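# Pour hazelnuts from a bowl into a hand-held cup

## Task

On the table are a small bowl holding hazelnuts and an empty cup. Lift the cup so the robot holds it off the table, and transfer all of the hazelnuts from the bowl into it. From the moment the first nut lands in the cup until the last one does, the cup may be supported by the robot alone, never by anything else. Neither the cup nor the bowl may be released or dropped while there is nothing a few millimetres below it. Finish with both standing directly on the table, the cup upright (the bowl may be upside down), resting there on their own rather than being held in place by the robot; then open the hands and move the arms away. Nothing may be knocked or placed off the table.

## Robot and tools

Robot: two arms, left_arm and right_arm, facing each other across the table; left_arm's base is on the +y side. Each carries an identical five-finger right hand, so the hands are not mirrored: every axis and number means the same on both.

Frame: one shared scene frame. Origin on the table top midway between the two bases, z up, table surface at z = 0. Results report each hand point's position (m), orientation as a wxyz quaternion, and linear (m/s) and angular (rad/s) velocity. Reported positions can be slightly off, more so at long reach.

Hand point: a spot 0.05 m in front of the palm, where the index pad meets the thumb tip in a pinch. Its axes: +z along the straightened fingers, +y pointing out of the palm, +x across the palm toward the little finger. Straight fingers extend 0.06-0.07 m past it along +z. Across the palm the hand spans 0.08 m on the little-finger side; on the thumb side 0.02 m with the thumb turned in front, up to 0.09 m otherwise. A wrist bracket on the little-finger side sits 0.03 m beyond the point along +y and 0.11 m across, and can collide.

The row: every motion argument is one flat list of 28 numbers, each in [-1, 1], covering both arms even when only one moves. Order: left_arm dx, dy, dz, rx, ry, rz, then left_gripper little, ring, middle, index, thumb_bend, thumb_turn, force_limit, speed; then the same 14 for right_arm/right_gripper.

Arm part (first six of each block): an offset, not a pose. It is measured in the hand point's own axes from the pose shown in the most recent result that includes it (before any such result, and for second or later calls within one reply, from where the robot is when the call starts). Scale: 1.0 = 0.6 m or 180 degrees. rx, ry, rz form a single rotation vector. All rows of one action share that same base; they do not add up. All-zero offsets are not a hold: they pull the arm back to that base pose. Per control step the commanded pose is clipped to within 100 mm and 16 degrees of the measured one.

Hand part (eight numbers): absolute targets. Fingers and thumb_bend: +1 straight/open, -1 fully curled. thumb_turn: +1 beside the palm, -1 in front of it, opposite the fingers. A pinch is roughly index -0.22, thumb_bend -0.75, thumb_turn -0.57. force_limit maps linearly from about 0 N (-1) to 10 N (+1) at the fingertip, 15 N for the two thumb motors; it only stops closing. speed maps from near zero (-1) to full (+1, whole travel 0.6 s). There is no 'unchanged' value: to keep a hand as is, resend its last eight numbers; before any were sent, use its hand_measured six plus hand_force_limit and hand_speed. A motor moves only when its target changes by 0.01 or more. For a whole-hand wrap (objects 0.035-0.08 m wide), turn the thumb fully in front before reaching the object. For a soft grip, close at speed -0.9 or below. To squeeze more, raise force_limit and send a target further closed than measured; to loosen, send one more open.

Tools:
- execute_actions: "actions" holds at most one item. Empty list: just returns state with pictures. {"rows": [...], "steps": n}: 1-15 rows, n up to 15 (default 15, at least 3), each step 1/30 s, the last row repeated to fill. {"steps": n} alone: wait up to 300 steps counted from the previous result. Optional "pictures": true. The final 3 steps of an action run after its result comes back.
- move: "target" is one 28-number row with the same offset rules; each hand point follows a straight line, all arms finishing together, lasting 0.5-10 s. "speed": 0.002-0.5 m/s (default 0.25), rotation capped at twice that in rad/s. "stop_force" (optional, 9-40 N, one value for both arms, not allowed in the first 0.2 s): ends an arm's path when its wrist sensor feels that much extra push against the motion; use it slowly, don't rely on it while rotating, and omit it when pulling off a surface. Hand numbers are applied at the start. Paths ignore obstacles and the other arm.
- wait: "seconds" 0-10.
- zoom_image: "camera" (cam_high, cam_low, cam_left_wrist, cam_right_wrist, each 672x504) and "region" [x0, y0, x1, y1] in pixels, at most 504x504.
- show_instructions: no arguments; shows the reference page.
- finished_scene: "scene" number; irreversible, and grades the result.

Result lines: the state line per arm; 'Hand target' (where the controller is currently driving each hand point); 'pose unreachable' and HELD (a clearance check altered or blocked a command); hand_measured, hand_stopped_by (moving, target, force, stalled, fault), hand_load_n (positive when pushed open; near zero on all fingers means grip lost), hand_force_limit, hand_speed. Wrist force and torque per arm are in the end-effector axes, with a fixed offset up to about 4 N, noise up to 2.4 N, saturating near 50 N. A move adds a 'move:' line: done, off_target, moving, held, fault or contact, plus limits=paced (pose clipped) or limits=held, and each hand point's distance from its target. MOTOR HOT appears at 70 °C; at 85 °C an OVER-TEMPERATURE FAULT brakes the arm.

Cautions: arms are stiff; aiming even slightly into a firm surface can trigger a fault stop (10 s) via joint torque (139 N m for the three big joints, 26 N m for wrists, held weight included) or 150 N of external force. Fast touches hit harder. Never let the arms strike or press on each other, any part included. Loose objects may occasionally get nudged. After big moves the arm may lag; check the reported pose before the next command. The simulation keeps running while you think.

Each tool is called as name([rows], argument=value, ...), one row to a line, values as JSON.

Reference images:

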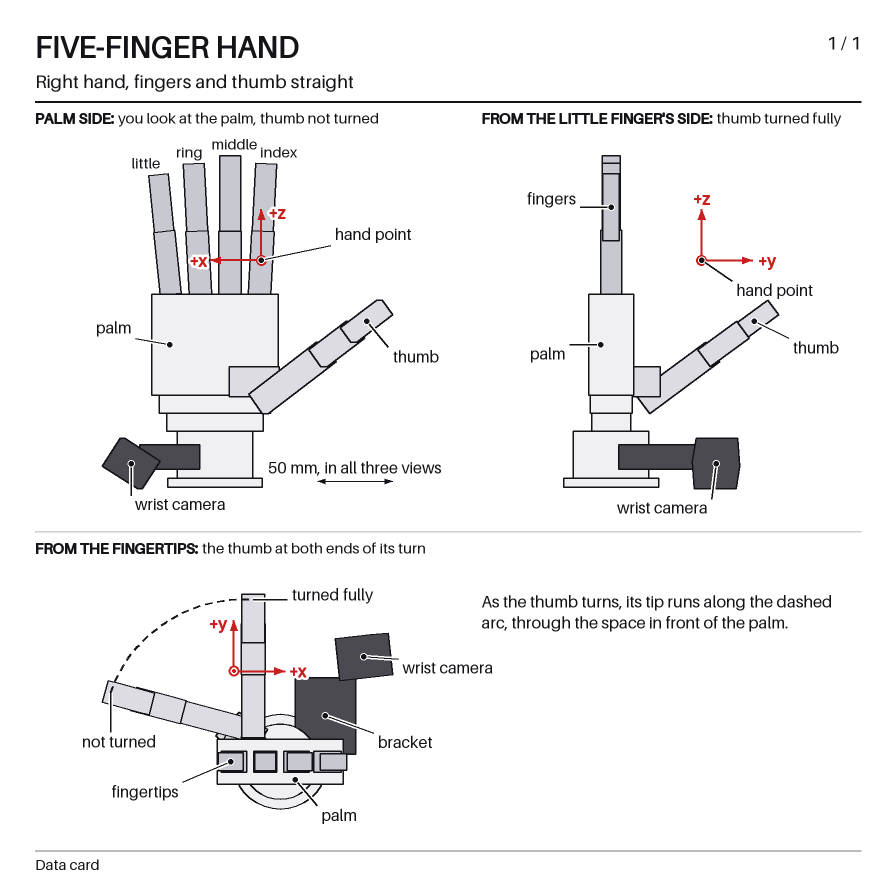

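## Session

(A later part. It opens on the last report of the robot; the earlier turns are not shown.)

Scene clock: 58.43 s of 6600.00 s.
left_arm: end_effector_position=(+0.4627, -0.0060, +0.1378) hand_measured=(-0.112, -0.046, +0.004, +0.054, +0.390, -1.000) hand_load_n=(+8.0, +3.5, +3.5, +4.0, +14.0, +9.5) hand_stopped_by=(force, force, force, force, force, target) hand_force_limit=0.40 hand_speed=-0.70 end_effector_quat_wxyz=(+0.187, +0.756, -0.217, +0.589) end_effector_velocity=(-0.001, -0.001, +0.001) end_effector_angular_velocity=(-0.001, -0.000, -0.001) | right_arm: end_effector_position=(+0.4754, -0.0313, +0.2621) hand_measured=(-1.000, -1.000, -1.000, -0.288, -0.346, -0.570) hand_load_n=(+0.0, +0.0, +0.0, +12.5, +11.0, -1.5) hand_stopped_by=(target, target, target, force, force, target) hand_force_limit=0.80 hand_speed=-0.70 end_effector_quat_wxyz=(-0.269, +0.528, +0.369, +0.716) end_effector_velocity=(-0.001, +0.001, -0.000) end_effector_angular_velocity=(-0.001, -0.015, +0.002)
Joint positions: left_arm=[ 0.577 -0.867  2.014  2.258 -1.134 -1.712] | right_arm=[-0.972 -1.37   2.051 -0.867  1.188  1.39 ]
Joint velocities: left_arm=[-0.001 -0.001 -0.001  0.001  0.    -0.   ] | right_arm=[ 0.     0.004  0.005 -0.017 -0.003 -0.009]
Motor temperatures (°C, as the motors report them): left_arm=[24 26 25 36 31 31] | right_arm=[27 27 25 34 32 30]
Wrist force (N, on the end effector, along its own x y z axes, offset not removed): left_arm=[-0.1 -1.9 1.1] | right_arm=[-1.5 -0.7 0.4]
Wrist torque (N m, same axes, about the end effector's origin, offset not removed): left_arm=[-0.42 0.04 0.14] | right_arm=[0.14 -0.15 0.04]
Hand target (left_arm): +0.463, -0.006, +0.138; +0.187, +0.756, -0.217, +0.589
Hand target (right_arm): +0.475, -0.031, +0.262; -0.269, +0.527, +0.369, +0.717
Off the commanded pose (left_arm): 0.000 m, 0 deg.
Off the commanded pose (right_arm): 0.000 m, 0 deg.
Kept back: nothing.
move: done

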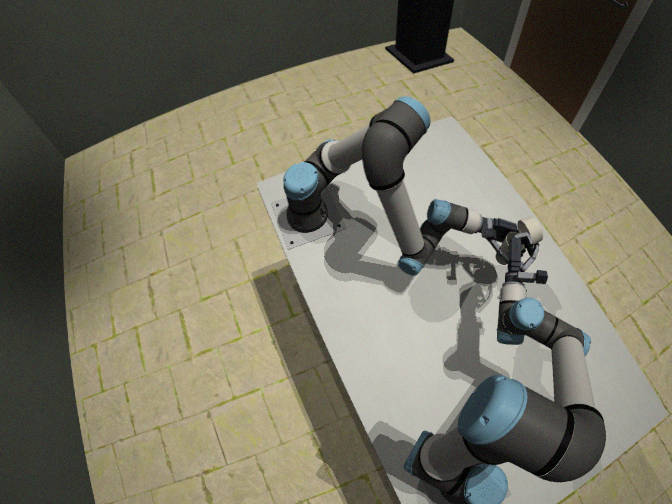

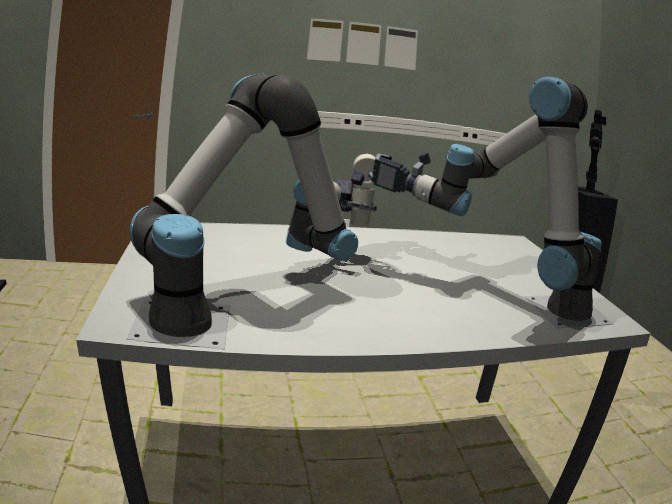

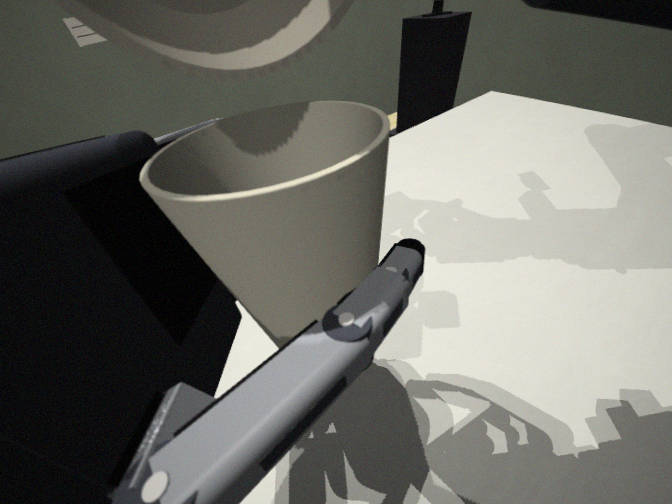

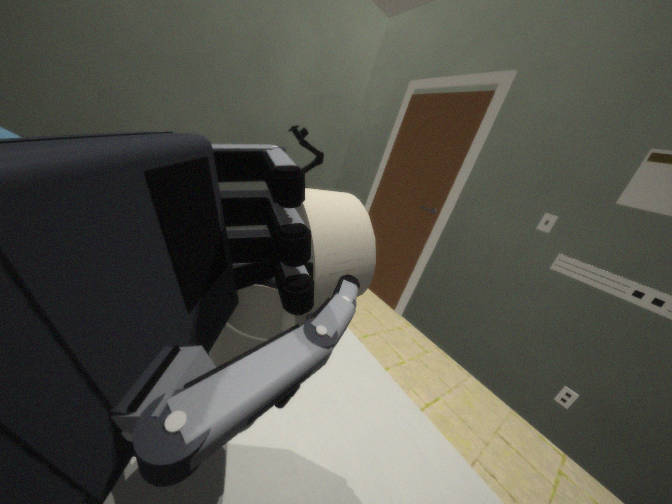

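move(target=[0,0,0,0,0,0,-0.5,-0.6,-0.6,-0.6,-0.5,-1,0.4,-0.7,0,0.118,-0.162,0,-0.35,0.485,-1,-1,-1,-0.45,-0.85,-0.57,0.8,-0.7])

move(target=[-0.123,-0.167,0.04,0,-0.04,0,-0.5,-0.6,-0.6,-0.6,-0.5,-1,0.4,-0.7,0,0.29,0.212,0,0,0,-1,-1,-1,-0.45,-0.85,-0.57,0.8,-0.7], speed=0.1)

zoom_image(camera="cam_low", region=[220,150,450,290])

Scene clock: 62.97 s of 6600.00 s.
left_arm: end_effector_position=(+0.4627, -0.0060, +0.1378) hand_measured=(-0.112, -0.046, +0.004, +0.054, +0.390, -1.000) hand_load_n=(+8.0, +3.5, +3.5, +4.0, +14.0, +9.5) hand_stopped_by=(force, force, force, force, force, target) hand_force_limit=0.40 hand_speed=-0.70 end_effector_quat_wxyz=(+0.187, +0.756, -0.217, +0.589) end_effector_velocity=(-0.001, -0.001, -0.001) end_effector_angular_velocity=(+0.001, +0.000, -0.002) | right_arm: end_effector_position=(+0.4761, -0.1517, +0.2624) hand_measured=(-1.000, -1.000, -1.000, -0.288, -0.346, -0.570) hand_load_n=(+0.0, +0.0, +0.0, +16.5, +8.0, -1.0) hand_stopped_by=(target, target, target, force, force, target) hand_force_limit=0.80 hand_speed=-0.70 end_effector_quat_wxyz=(-0.453, +0.891, +0.000, -0.002) end_effector_velocity=(-0.001, -0.001, -0.000) end_effector_angular_velocity=(-0.002, +0.012, +0.004)
Joint positions: left_arm=[ 0.577 -0.867  2.014  2.258 -1.134 -1.712] | right_arm=[-1.391 -0.995  1.097  1.258  0.646  1.838]
Joint velocities: left_arm=[-0.002  0.     0.001 -0.     0.     0.001] | right_arm=[-0.001  0.007 -0.006  0.018 -0.001 -0.008]
Motor temperatures (°C, as the motors report them): left_arm=[24 26 25 36 31 31] | right_arm=[27 27 25 34 32 30]
Wrist force (N, on the end effector, along its own x y z axes, offset not removed): left_arm=[-0.6 -1.3 -2.1] | right_arm=[1.6 2.1 0.7]
Wrist torque (N m, same axes, about the end effector's origin, offset not removed): left_arm=[-0.21 0.17 0.13] | right_arm=[0.41 -0.34 0.01]
Hand target (left_arm): +0.463, -0.006, +0.138; +0.187, +0.756, -0.217, +0.589
Hand target (right_arm): +0.476, -0.152, +0.262; -0.453, +0.891, +0.000, -0.003
Off the commanded pose (left_arm): 0.000 m, 0 deg.
Off the commanded pose (right_arm): 0.000 m, 0 deg.
Kept back: nothing.
move: done

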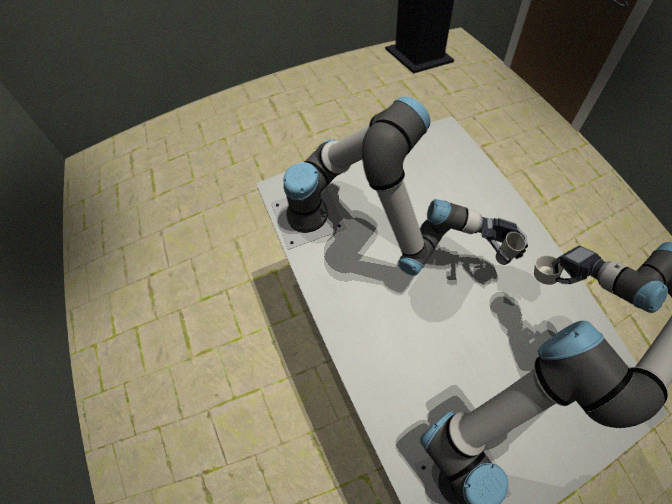

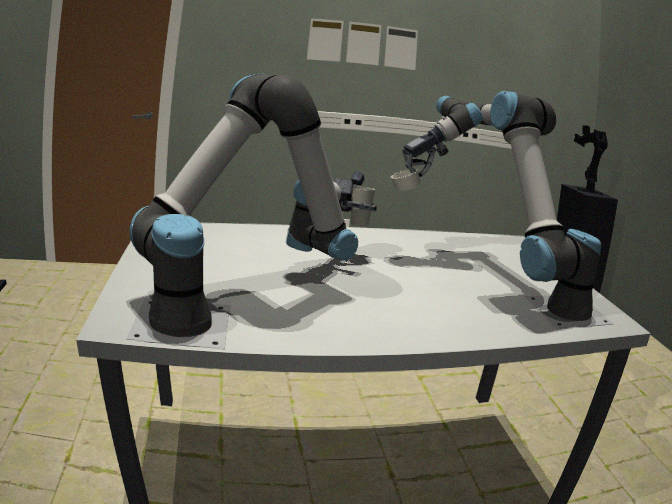

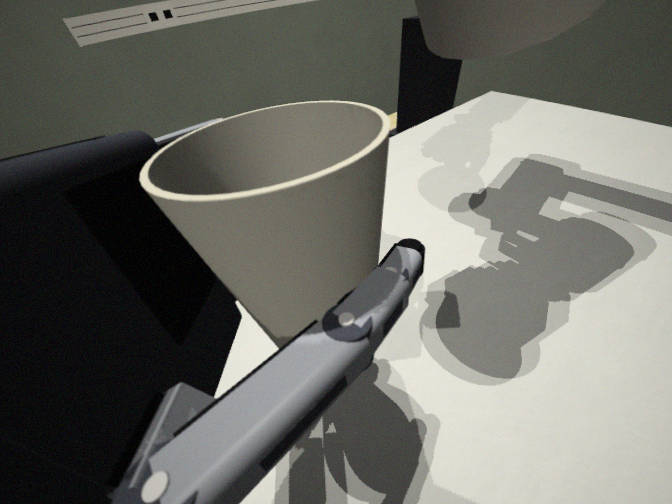

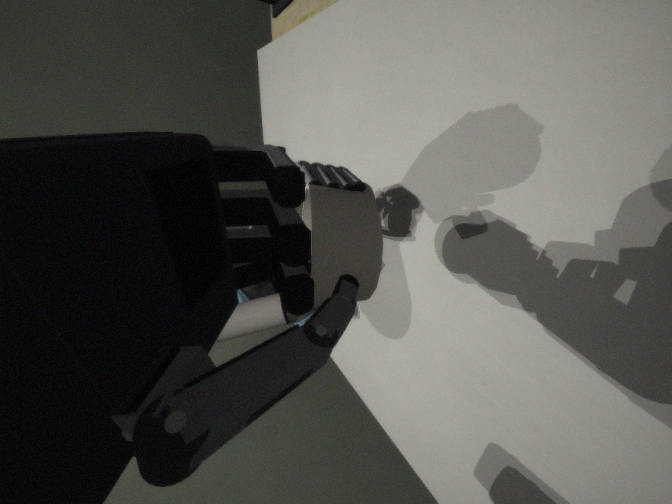

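Scene clock: 65.60 s of 6600.00 s.
left_arm: end_effector_position=(+0.5212, +0.0727, +0.0579) hand_measured=(-0.112, -0.046, +0.004, +0.054, +0.390, -1.000) hand_load_n=(+8.0, +3.5, +3.5, +4.0, +14.0, +9.5) hand_stopped_by=(force, force, force, force, force, target) hand_force_limit=0.40 hand_speed=-0.70 end_effector_quat_wxyz=(+0.173, +0.791, -0.228, +0.540) end_effector_velocity=(+0.001, +0.001, -0.001) end_effector_angular_velocity=(+0.002, +0.001, -0.001) | right_arm: end_effector_position=(+0.4751, -0.1512, +0.0470) hand_measured=(-1.000, -1.000, -1.000, -0.288, -0.346, -0.570) hand_load_n=(+0.0, +0.0, +0.0, +12.5, +9.5, -1.0) hand_stopped_by=(target, target, target, force, force, target) hand_force_limit=0.80 hand_speed=-0.70 end_effector_quat_wxyz=(-0.453, +0.891, +0.000, -0.002) end_effector_velocity=(-0.000, +0.000, -0.002) end_effector_angular_velocity=(-0.001, +0.002, -0.001)
Joint positions: left_arm=[ 0.789 -0.75   1.991  2.274 -1.352 -1.684] | right_arm=[-1.389 -0.822  1.387  0.793  0.646  1.84 ]
Joint velocities: left_arm=[ 0.002  0.001 -0.001  0.    -0.002  0.002] | right_arm=[ 0.     0.003  0.001 -0.004  0.001  0.001]
Motor temperatures (°C, as the motors report them): left_arm=[24 26 25 36 31 31] | right_arm=[27 27 25 34 32 30]
Wrist force (N, on the end effector, along its own x y z axes, offset not removed): left_arm=[-2.6 -0.8 -2.1] | right_arm=[0.5 0.9 -1.7]
Wrist torque (N m, same axes, about the end effector's origin, offset not removed): left_arm=[0.00 0.44 -0.06] | right_arm=[0.24 -0.11 0.11]
Hand target (left_arm): +0.521, +0.073, +0.058; +0.173, +0.791, -0.228, +0.540
Hand target (right_arm): +0.475, -0.151, +0.047; -0.453, +0.891, +0.000, -0.002
Off the commanded pose (left_arm): 0.000 m, 0 deg.
Off the commanded pose (right_arm): 0.000 m, 0 deg.
Kept back: nothing.
move: done

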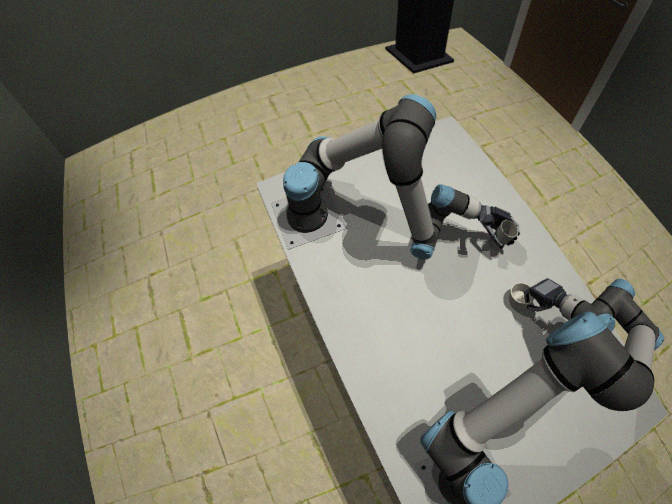

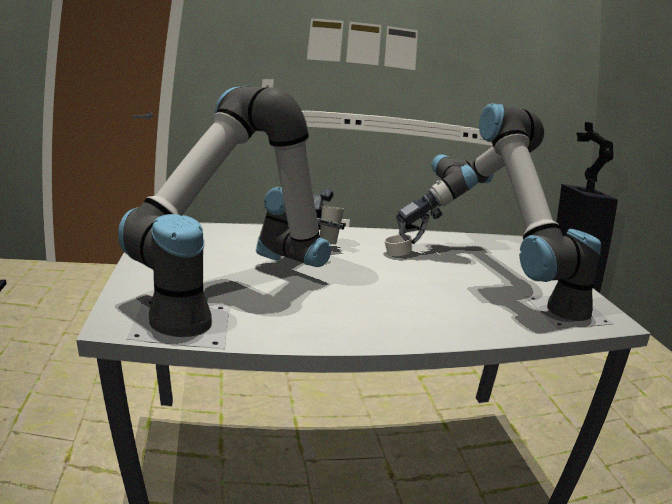

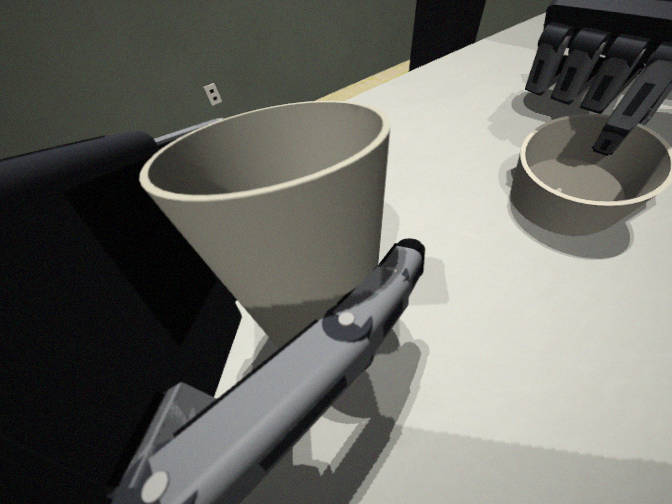

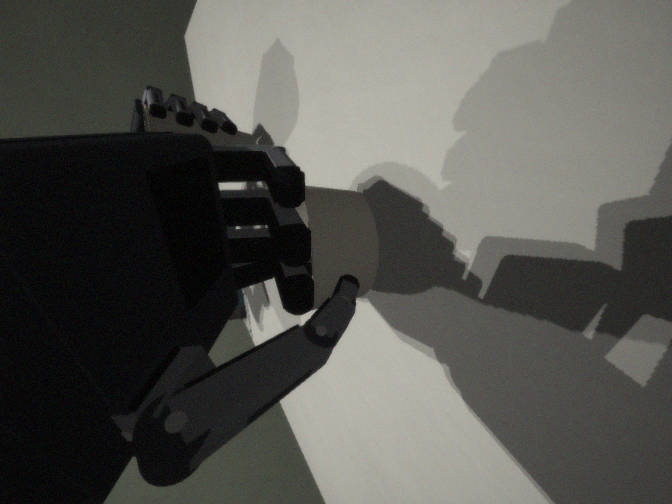

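Region (220, 150, 450, 290) of cam_low's 672x504 image, scaled by 2.191, with more detail than that image has; it fills the top 307 rows of this view, and the rest is white.

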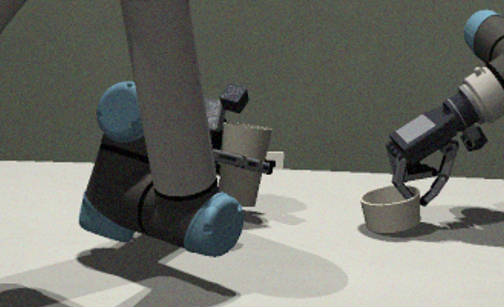

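Return to the exact grasp pitch and height.

move(target=[-0.017,0,0.007,0,-0.02,0,-0.5,-0.6,-0.6,-0.6,-0.5,-1,0.4,-0.7,0,0.02,0.015,0,0,0,-1,-1,-1,-0.45,-0.85,-0.57,0.8,-0.7], speed=0.01, stop_force=12)

move(target=[0,0,0,0,0,0,1,1,1,1,1,-1,0.4,-0.7,0,0,0,0,0,0,-1,-1,-1,0.2,0.2,-0.57,0.8,-0.7])

move(target=[-0.08,0,-0.22,0,0,0,1,1,1,1,1,-1,0.4,-0.7,0,-0.16,-0.15,0,0,0,-1,-1,-1,0.2,0.2,-0.57,0.8,-0.7], speed=0.1)

Scene clock: 69.20 s of 6600.00 s.
left_arm: end_effector_position=(+0.5213, +0.0723, +0.0470) hand_measured=(-0.112, -0.046, +0.004, +0.054, +0.390, -1.000) hand_load_n=(+8.0, +3.5, +3.5, +4.0, +14.0, +9.5) hand_stopped_by=(force, force, force, force, force, target) hand_force_limit=0.40 hand_speed=-0.70 end_effector_quat_wxyz=(+0.166, +0.808, -0.234, +0.516) end_effector_velocity=(+0.001, +0.000, -0.000) end_effector_angular_velocity=(+0.001, +0.003, +0.001) | right_arm: end_effector_position=(+0.4750, -0.1510, +0.0321) hand_measured=(-1.000, -1.000, -1.000, -0.288, -0.346, -0.570) hand_load_n=(+0.0, +0.0, +0.0, +11.0, +12.5, -1.5) hand_stopped_by=(target, target, target, force, force, target) hand_force_limit=0.80 hand_speed=-0.70 end_effector_quat_wxyz=(-0.453, +0.891, +0.000, -0.002) end_effector_velocity=(+0.000, +0.000, -0.001) end_effector_angular_velocity=(+0.001, -0.001, -0.001)
Joint positions: left_arm=[ 0.793 -0.761  1.986  2.352 -1.363 -1.696] | right_arm=[-1.389 -0.802  1.395  0.765  0.646  1.841]
Joint velocities: left_arm=[ 0.001 -0.001 -0.001  0.006 -0.    -0.001] | right_arm=[-0.     0.002 -0.    -0.003 -0.001  0.001]
Motor temperatures (°C, as the motors report them): left_arm=[24 26 25 36 31 31] | right_arm=[27 27 25 34 32 30]
Wrist force (N, on the end effector, along its own x y z axes, offset not removed): left_arm=[0.0 -2.1 -0.4] | right_arm=[-0.1 -0.3 -1.2]
Wrist torque (N m, same axes, about the end effector's origin, offset not removed): left_arm=[-0.37 0.00 0.20] | right_arm=[0.18 -0.08 -0.06]
Hand target (left_arm): +0.521, +0.072, +0.047; +0.166, +0.808, -0.234, +0.515
Hand target (right_arm): +0.475, -0.151, +0.032; -0.453, +0.891, +0.000, -0.002
Off the commanded pose (left_arm): 0.000 m, 0 deg.
Off the commanded pose (right_arm): 0.000 m, 0 deg.
Kept back: nothing.
move: done

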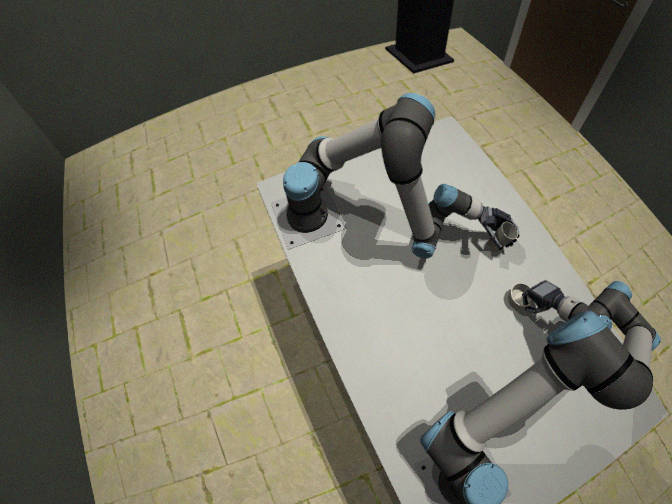

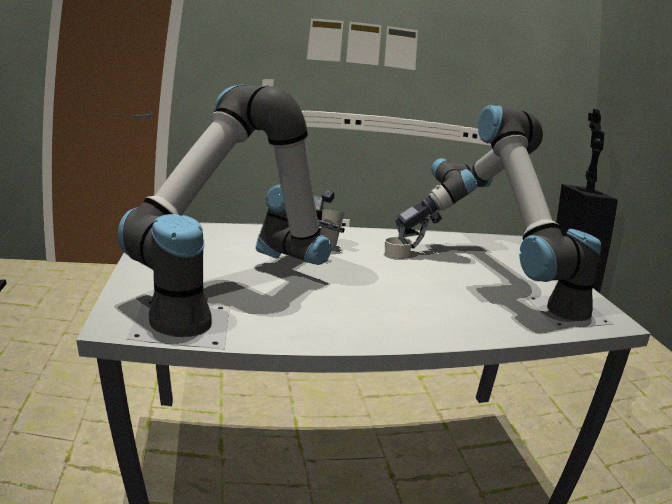

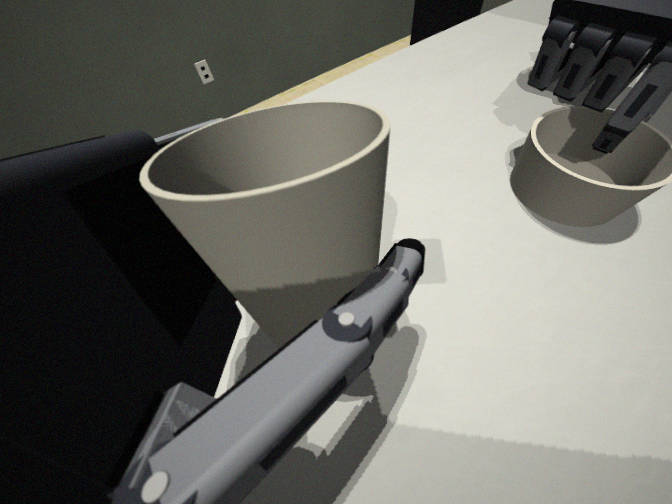

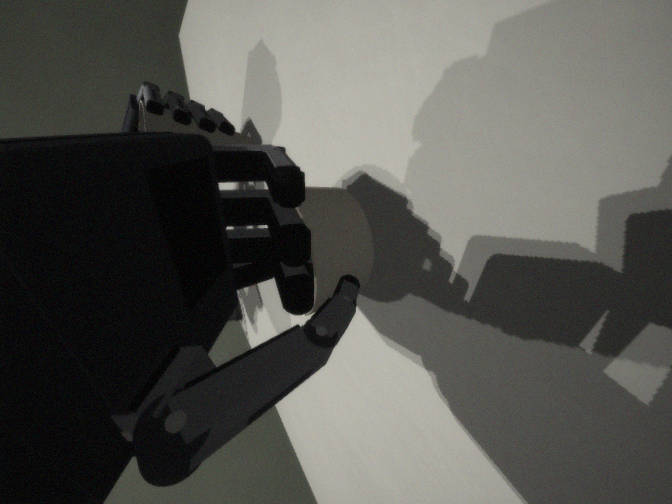

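Scene clock: 71.70 s of 6600.00 s.
left_arm: end_effector_position=(+0.5213, +0.0723, +0.0470) hand_measured=(+1.000, +1.000, +1.000, +1.000, +1.000, -1.000) hand_load_n=(+0.0, +0.0, +0.0, +0.0, +0.0, +0.0) hand_stopped_by=(target, target, target, target, target, target) hand_force_limit=0.40 hand_speed=-0.70 end_effector_quat_wxyz=(+0.166, +0.808, -0.234, +0.516) end_effector_velocity=(+0.001, -0.000, +0.001) end_effector_angular_velocity=(-0.001, -0.001, +0.000) | right_arm: end_effector_position=(+0.4750, -0.1510, +0.0321) hand_measured=(-1.000, -1.000, -1.000, +0.200, +0.200, -0.570) hand_load_n=(+0.0, +0.0, +0.0, +0.0, +0.0, +0.0) hand_stopped_by=(target, target, target, target, target, target) hand_force_limit=0.80 hand_speed=-0.70 end_effector_quat_wxyz=(-0.453, +0.891, +0.000, -0.002) end_effector_velocity=(-0.000, +0.001, +0.000) end_effector_angular_velocity=(+0.000, -0.000, +0.001)
Joint positions: left_arm=[ 0.793 -0.761  1.986  2.352 -1.363 -1.696] | right_arm=[-1.389 -0.802  1.395  0.765  0.646  1.841]
Joint velocities: left_arm=[ 0.001 -0.    -0.001  0.    -0.    -0.   ] | right_arm=[ 0.001 -0.    -0.    -0.     0.     0.001]
Motor temperatures (°C, as the motors report them): left_arm=[24 26 25 36 31 31] | right_arm=[27 27 25 34 32 30]
Wrist force (N, on the end effector, along its own x y z axes, offset not removed): left_arm=[-0.3 -1.0 1.0] | right_arm=[-1.6 -0.3 -3.0]
Wrist torque (N m, same axes, about the end effector's origin, offset not removed): left_arm=[-0.27 0.03 0.06] | right_arm=[0.25 0.32 -0.17]
Hand target (left_arm): +0.521, +0.072, +0.047; +0.166, +0.808, -0.234, +0.516
Hand target (right_arm): +0.475, -0.151, +0.032; -0.453, +0.891, +0.000, -0.002
Off the commanded pose (left_arm): 0.000 m, 0 deg.
Off the commanded pose (right_arm): 0.000 m, 0 deg.
Kept back: nothing.
move: done

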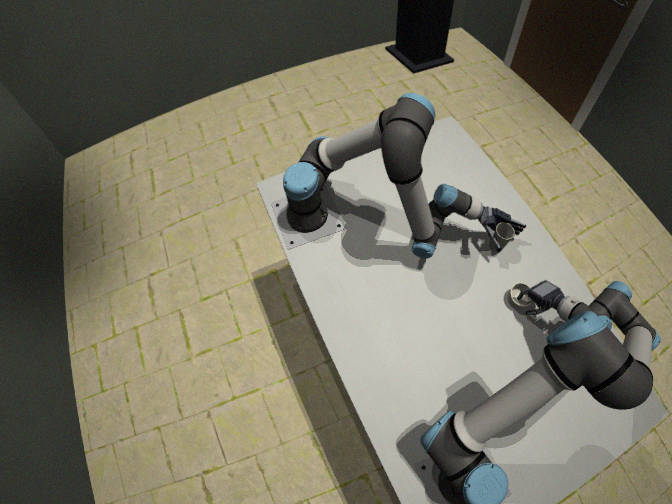

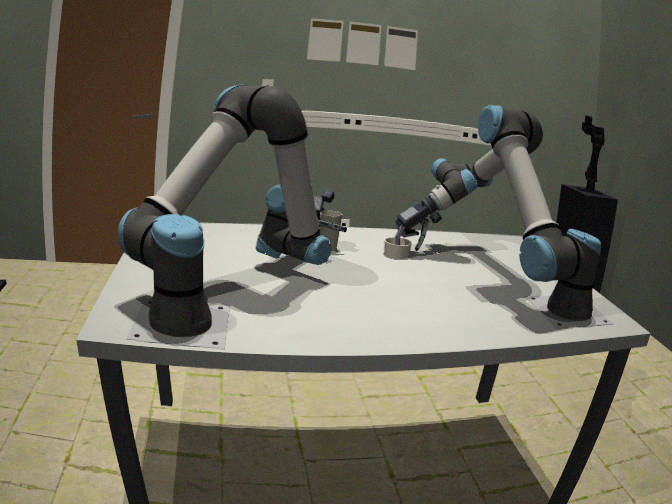

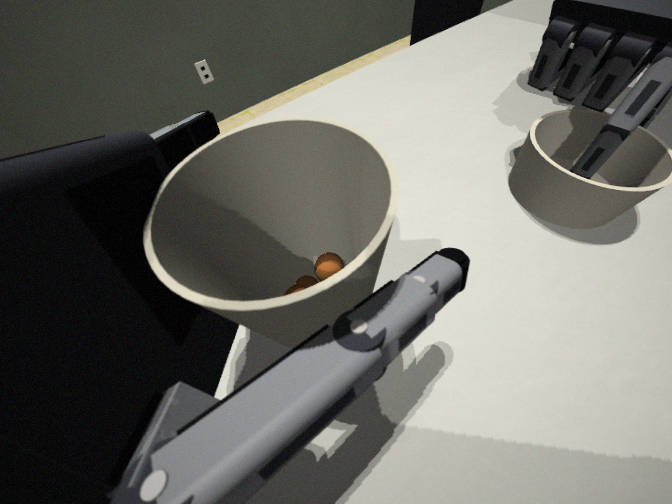

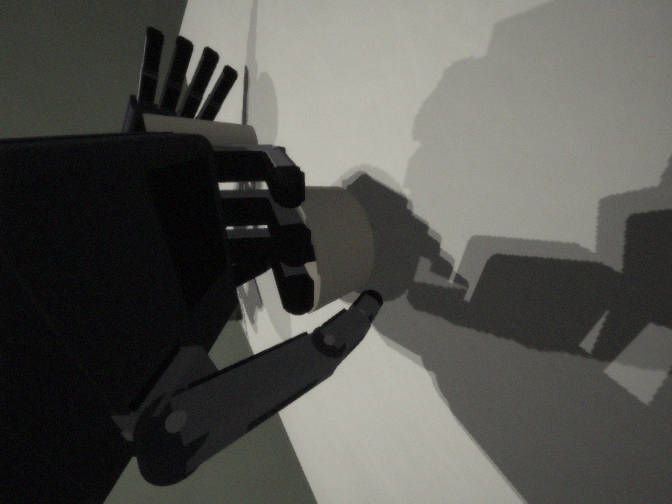

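Scene clock: 73.63 s of 6600.00 s.
left_arm: end_effector_position=(+0.4045, +0.1492, +0.0579) hand_measured=(+1.000, +1.000, +1.000, +1.000, +1.000, -1.000) hand_load_n=(+0.0, +0.0, +0.0, +0.0, +0.0, +0.0) hand_stopped_by=(target, target, target, target, target, target) hand_force_limit=0.40 hand_speed=-0.70 end_effector_quat_wxyz=(+0.166, +0.808, -0.234, +0.515) end_effector_velocity=(-0.001, +0.001, +0.000) end_effector_angular_velocity=(+0.000, -0.002, +0.001) | right_arm: end_effector_position=(+0.4757, -0.1673, +0.1626) hand_measured=(-1.000, -1.000, -1.000, +0.200, +0.200, -0.570) hand_load_n=(+0.0, +0.0, +0.0, +0.0, +0.0, +0.0) hand_stopped_by=(target, target, target, target, target, target) hand_force_limit=0.80 hand_speed=-0.70 end_effector_quat_wxyz=(-0.453, +0.891, +0.000, -0.002) end_effector_velocity=(+0.000, -0.001, +0.001) end_effector_angular_velocity=(-0.001, -0.001, +0.000)
Joint positions: left_arm=[ 0.696 -0.878  2.395  2.071 -1.276 -1.739] | right_arm=[-1.42  -0.952  1.298  1.052  0.641  1.79 ]
Joint velocities: left_arm=[-0.001 -0.     0.004 -0.005  0.002  0.001] | right_arm=[-0.001 -0.001 -0.002  0.004  0.001 -0.002]
Motor temperatures (°C, as the motors report them): left_arm=[24 26 25 36 31 31] | right_arm=[27 27 25 34 32 30]
Wrist force (N, on the end effector, along its own x y z axes, offset not removed): left_arm=[-0.4 -1.9 0.6] | right_arm=[-1.3 0.5 -1.8]
Wrist torque (N m, same axes, about the end effector's origin, offset not removed): left_arm=[-0.41 0.12 -0.02] | right_arm=[0.24 0.20 -0.08]
Hand target (left_arm): +0.404, +0.149, +0.058; +0.166, +0.808, -0.234, +0.516
Hand target (right_arm): +0.476, -0.167, +0.163; -0.453, +0.891, +0.000, -0.002
Off the commanded pose (left_arm): 0.000 m, 0 deg.
Off the commanded pose (right_arm): 0.000 m, 0 deg.
Kept back: nothing.
move: done

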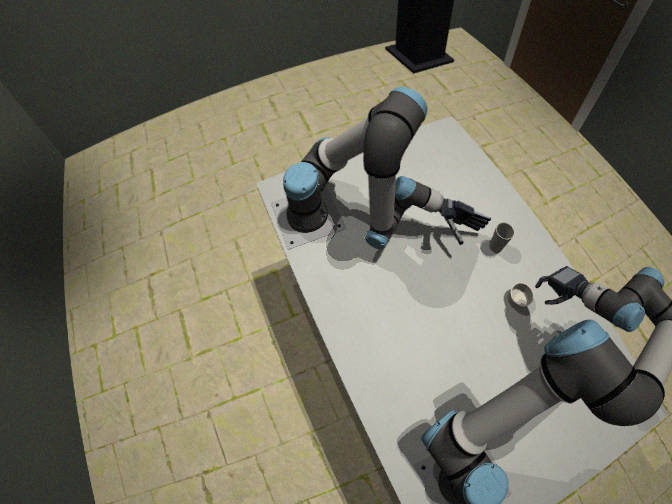

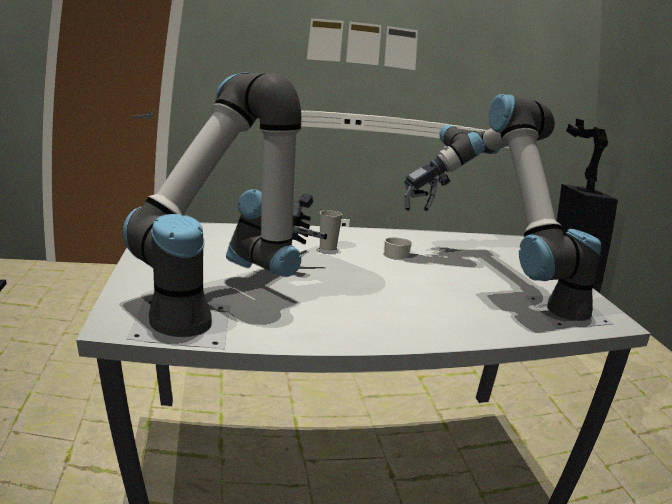

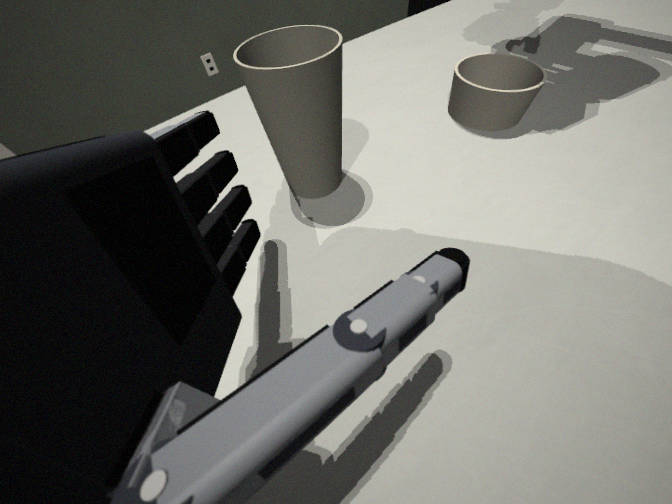

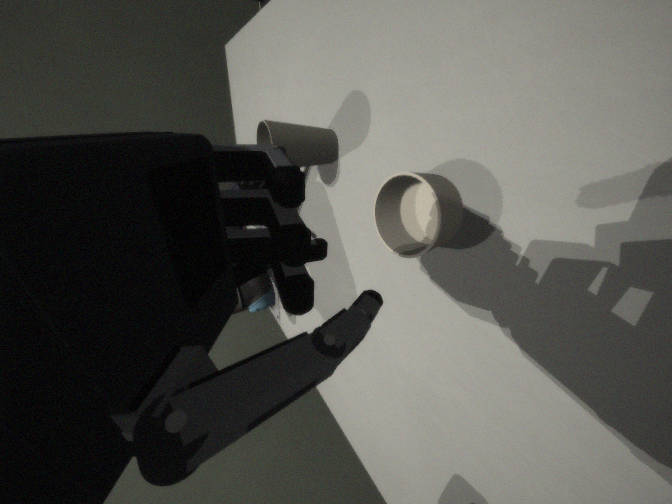

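finished_scene(scene=1)

The scene is finished: the task was done.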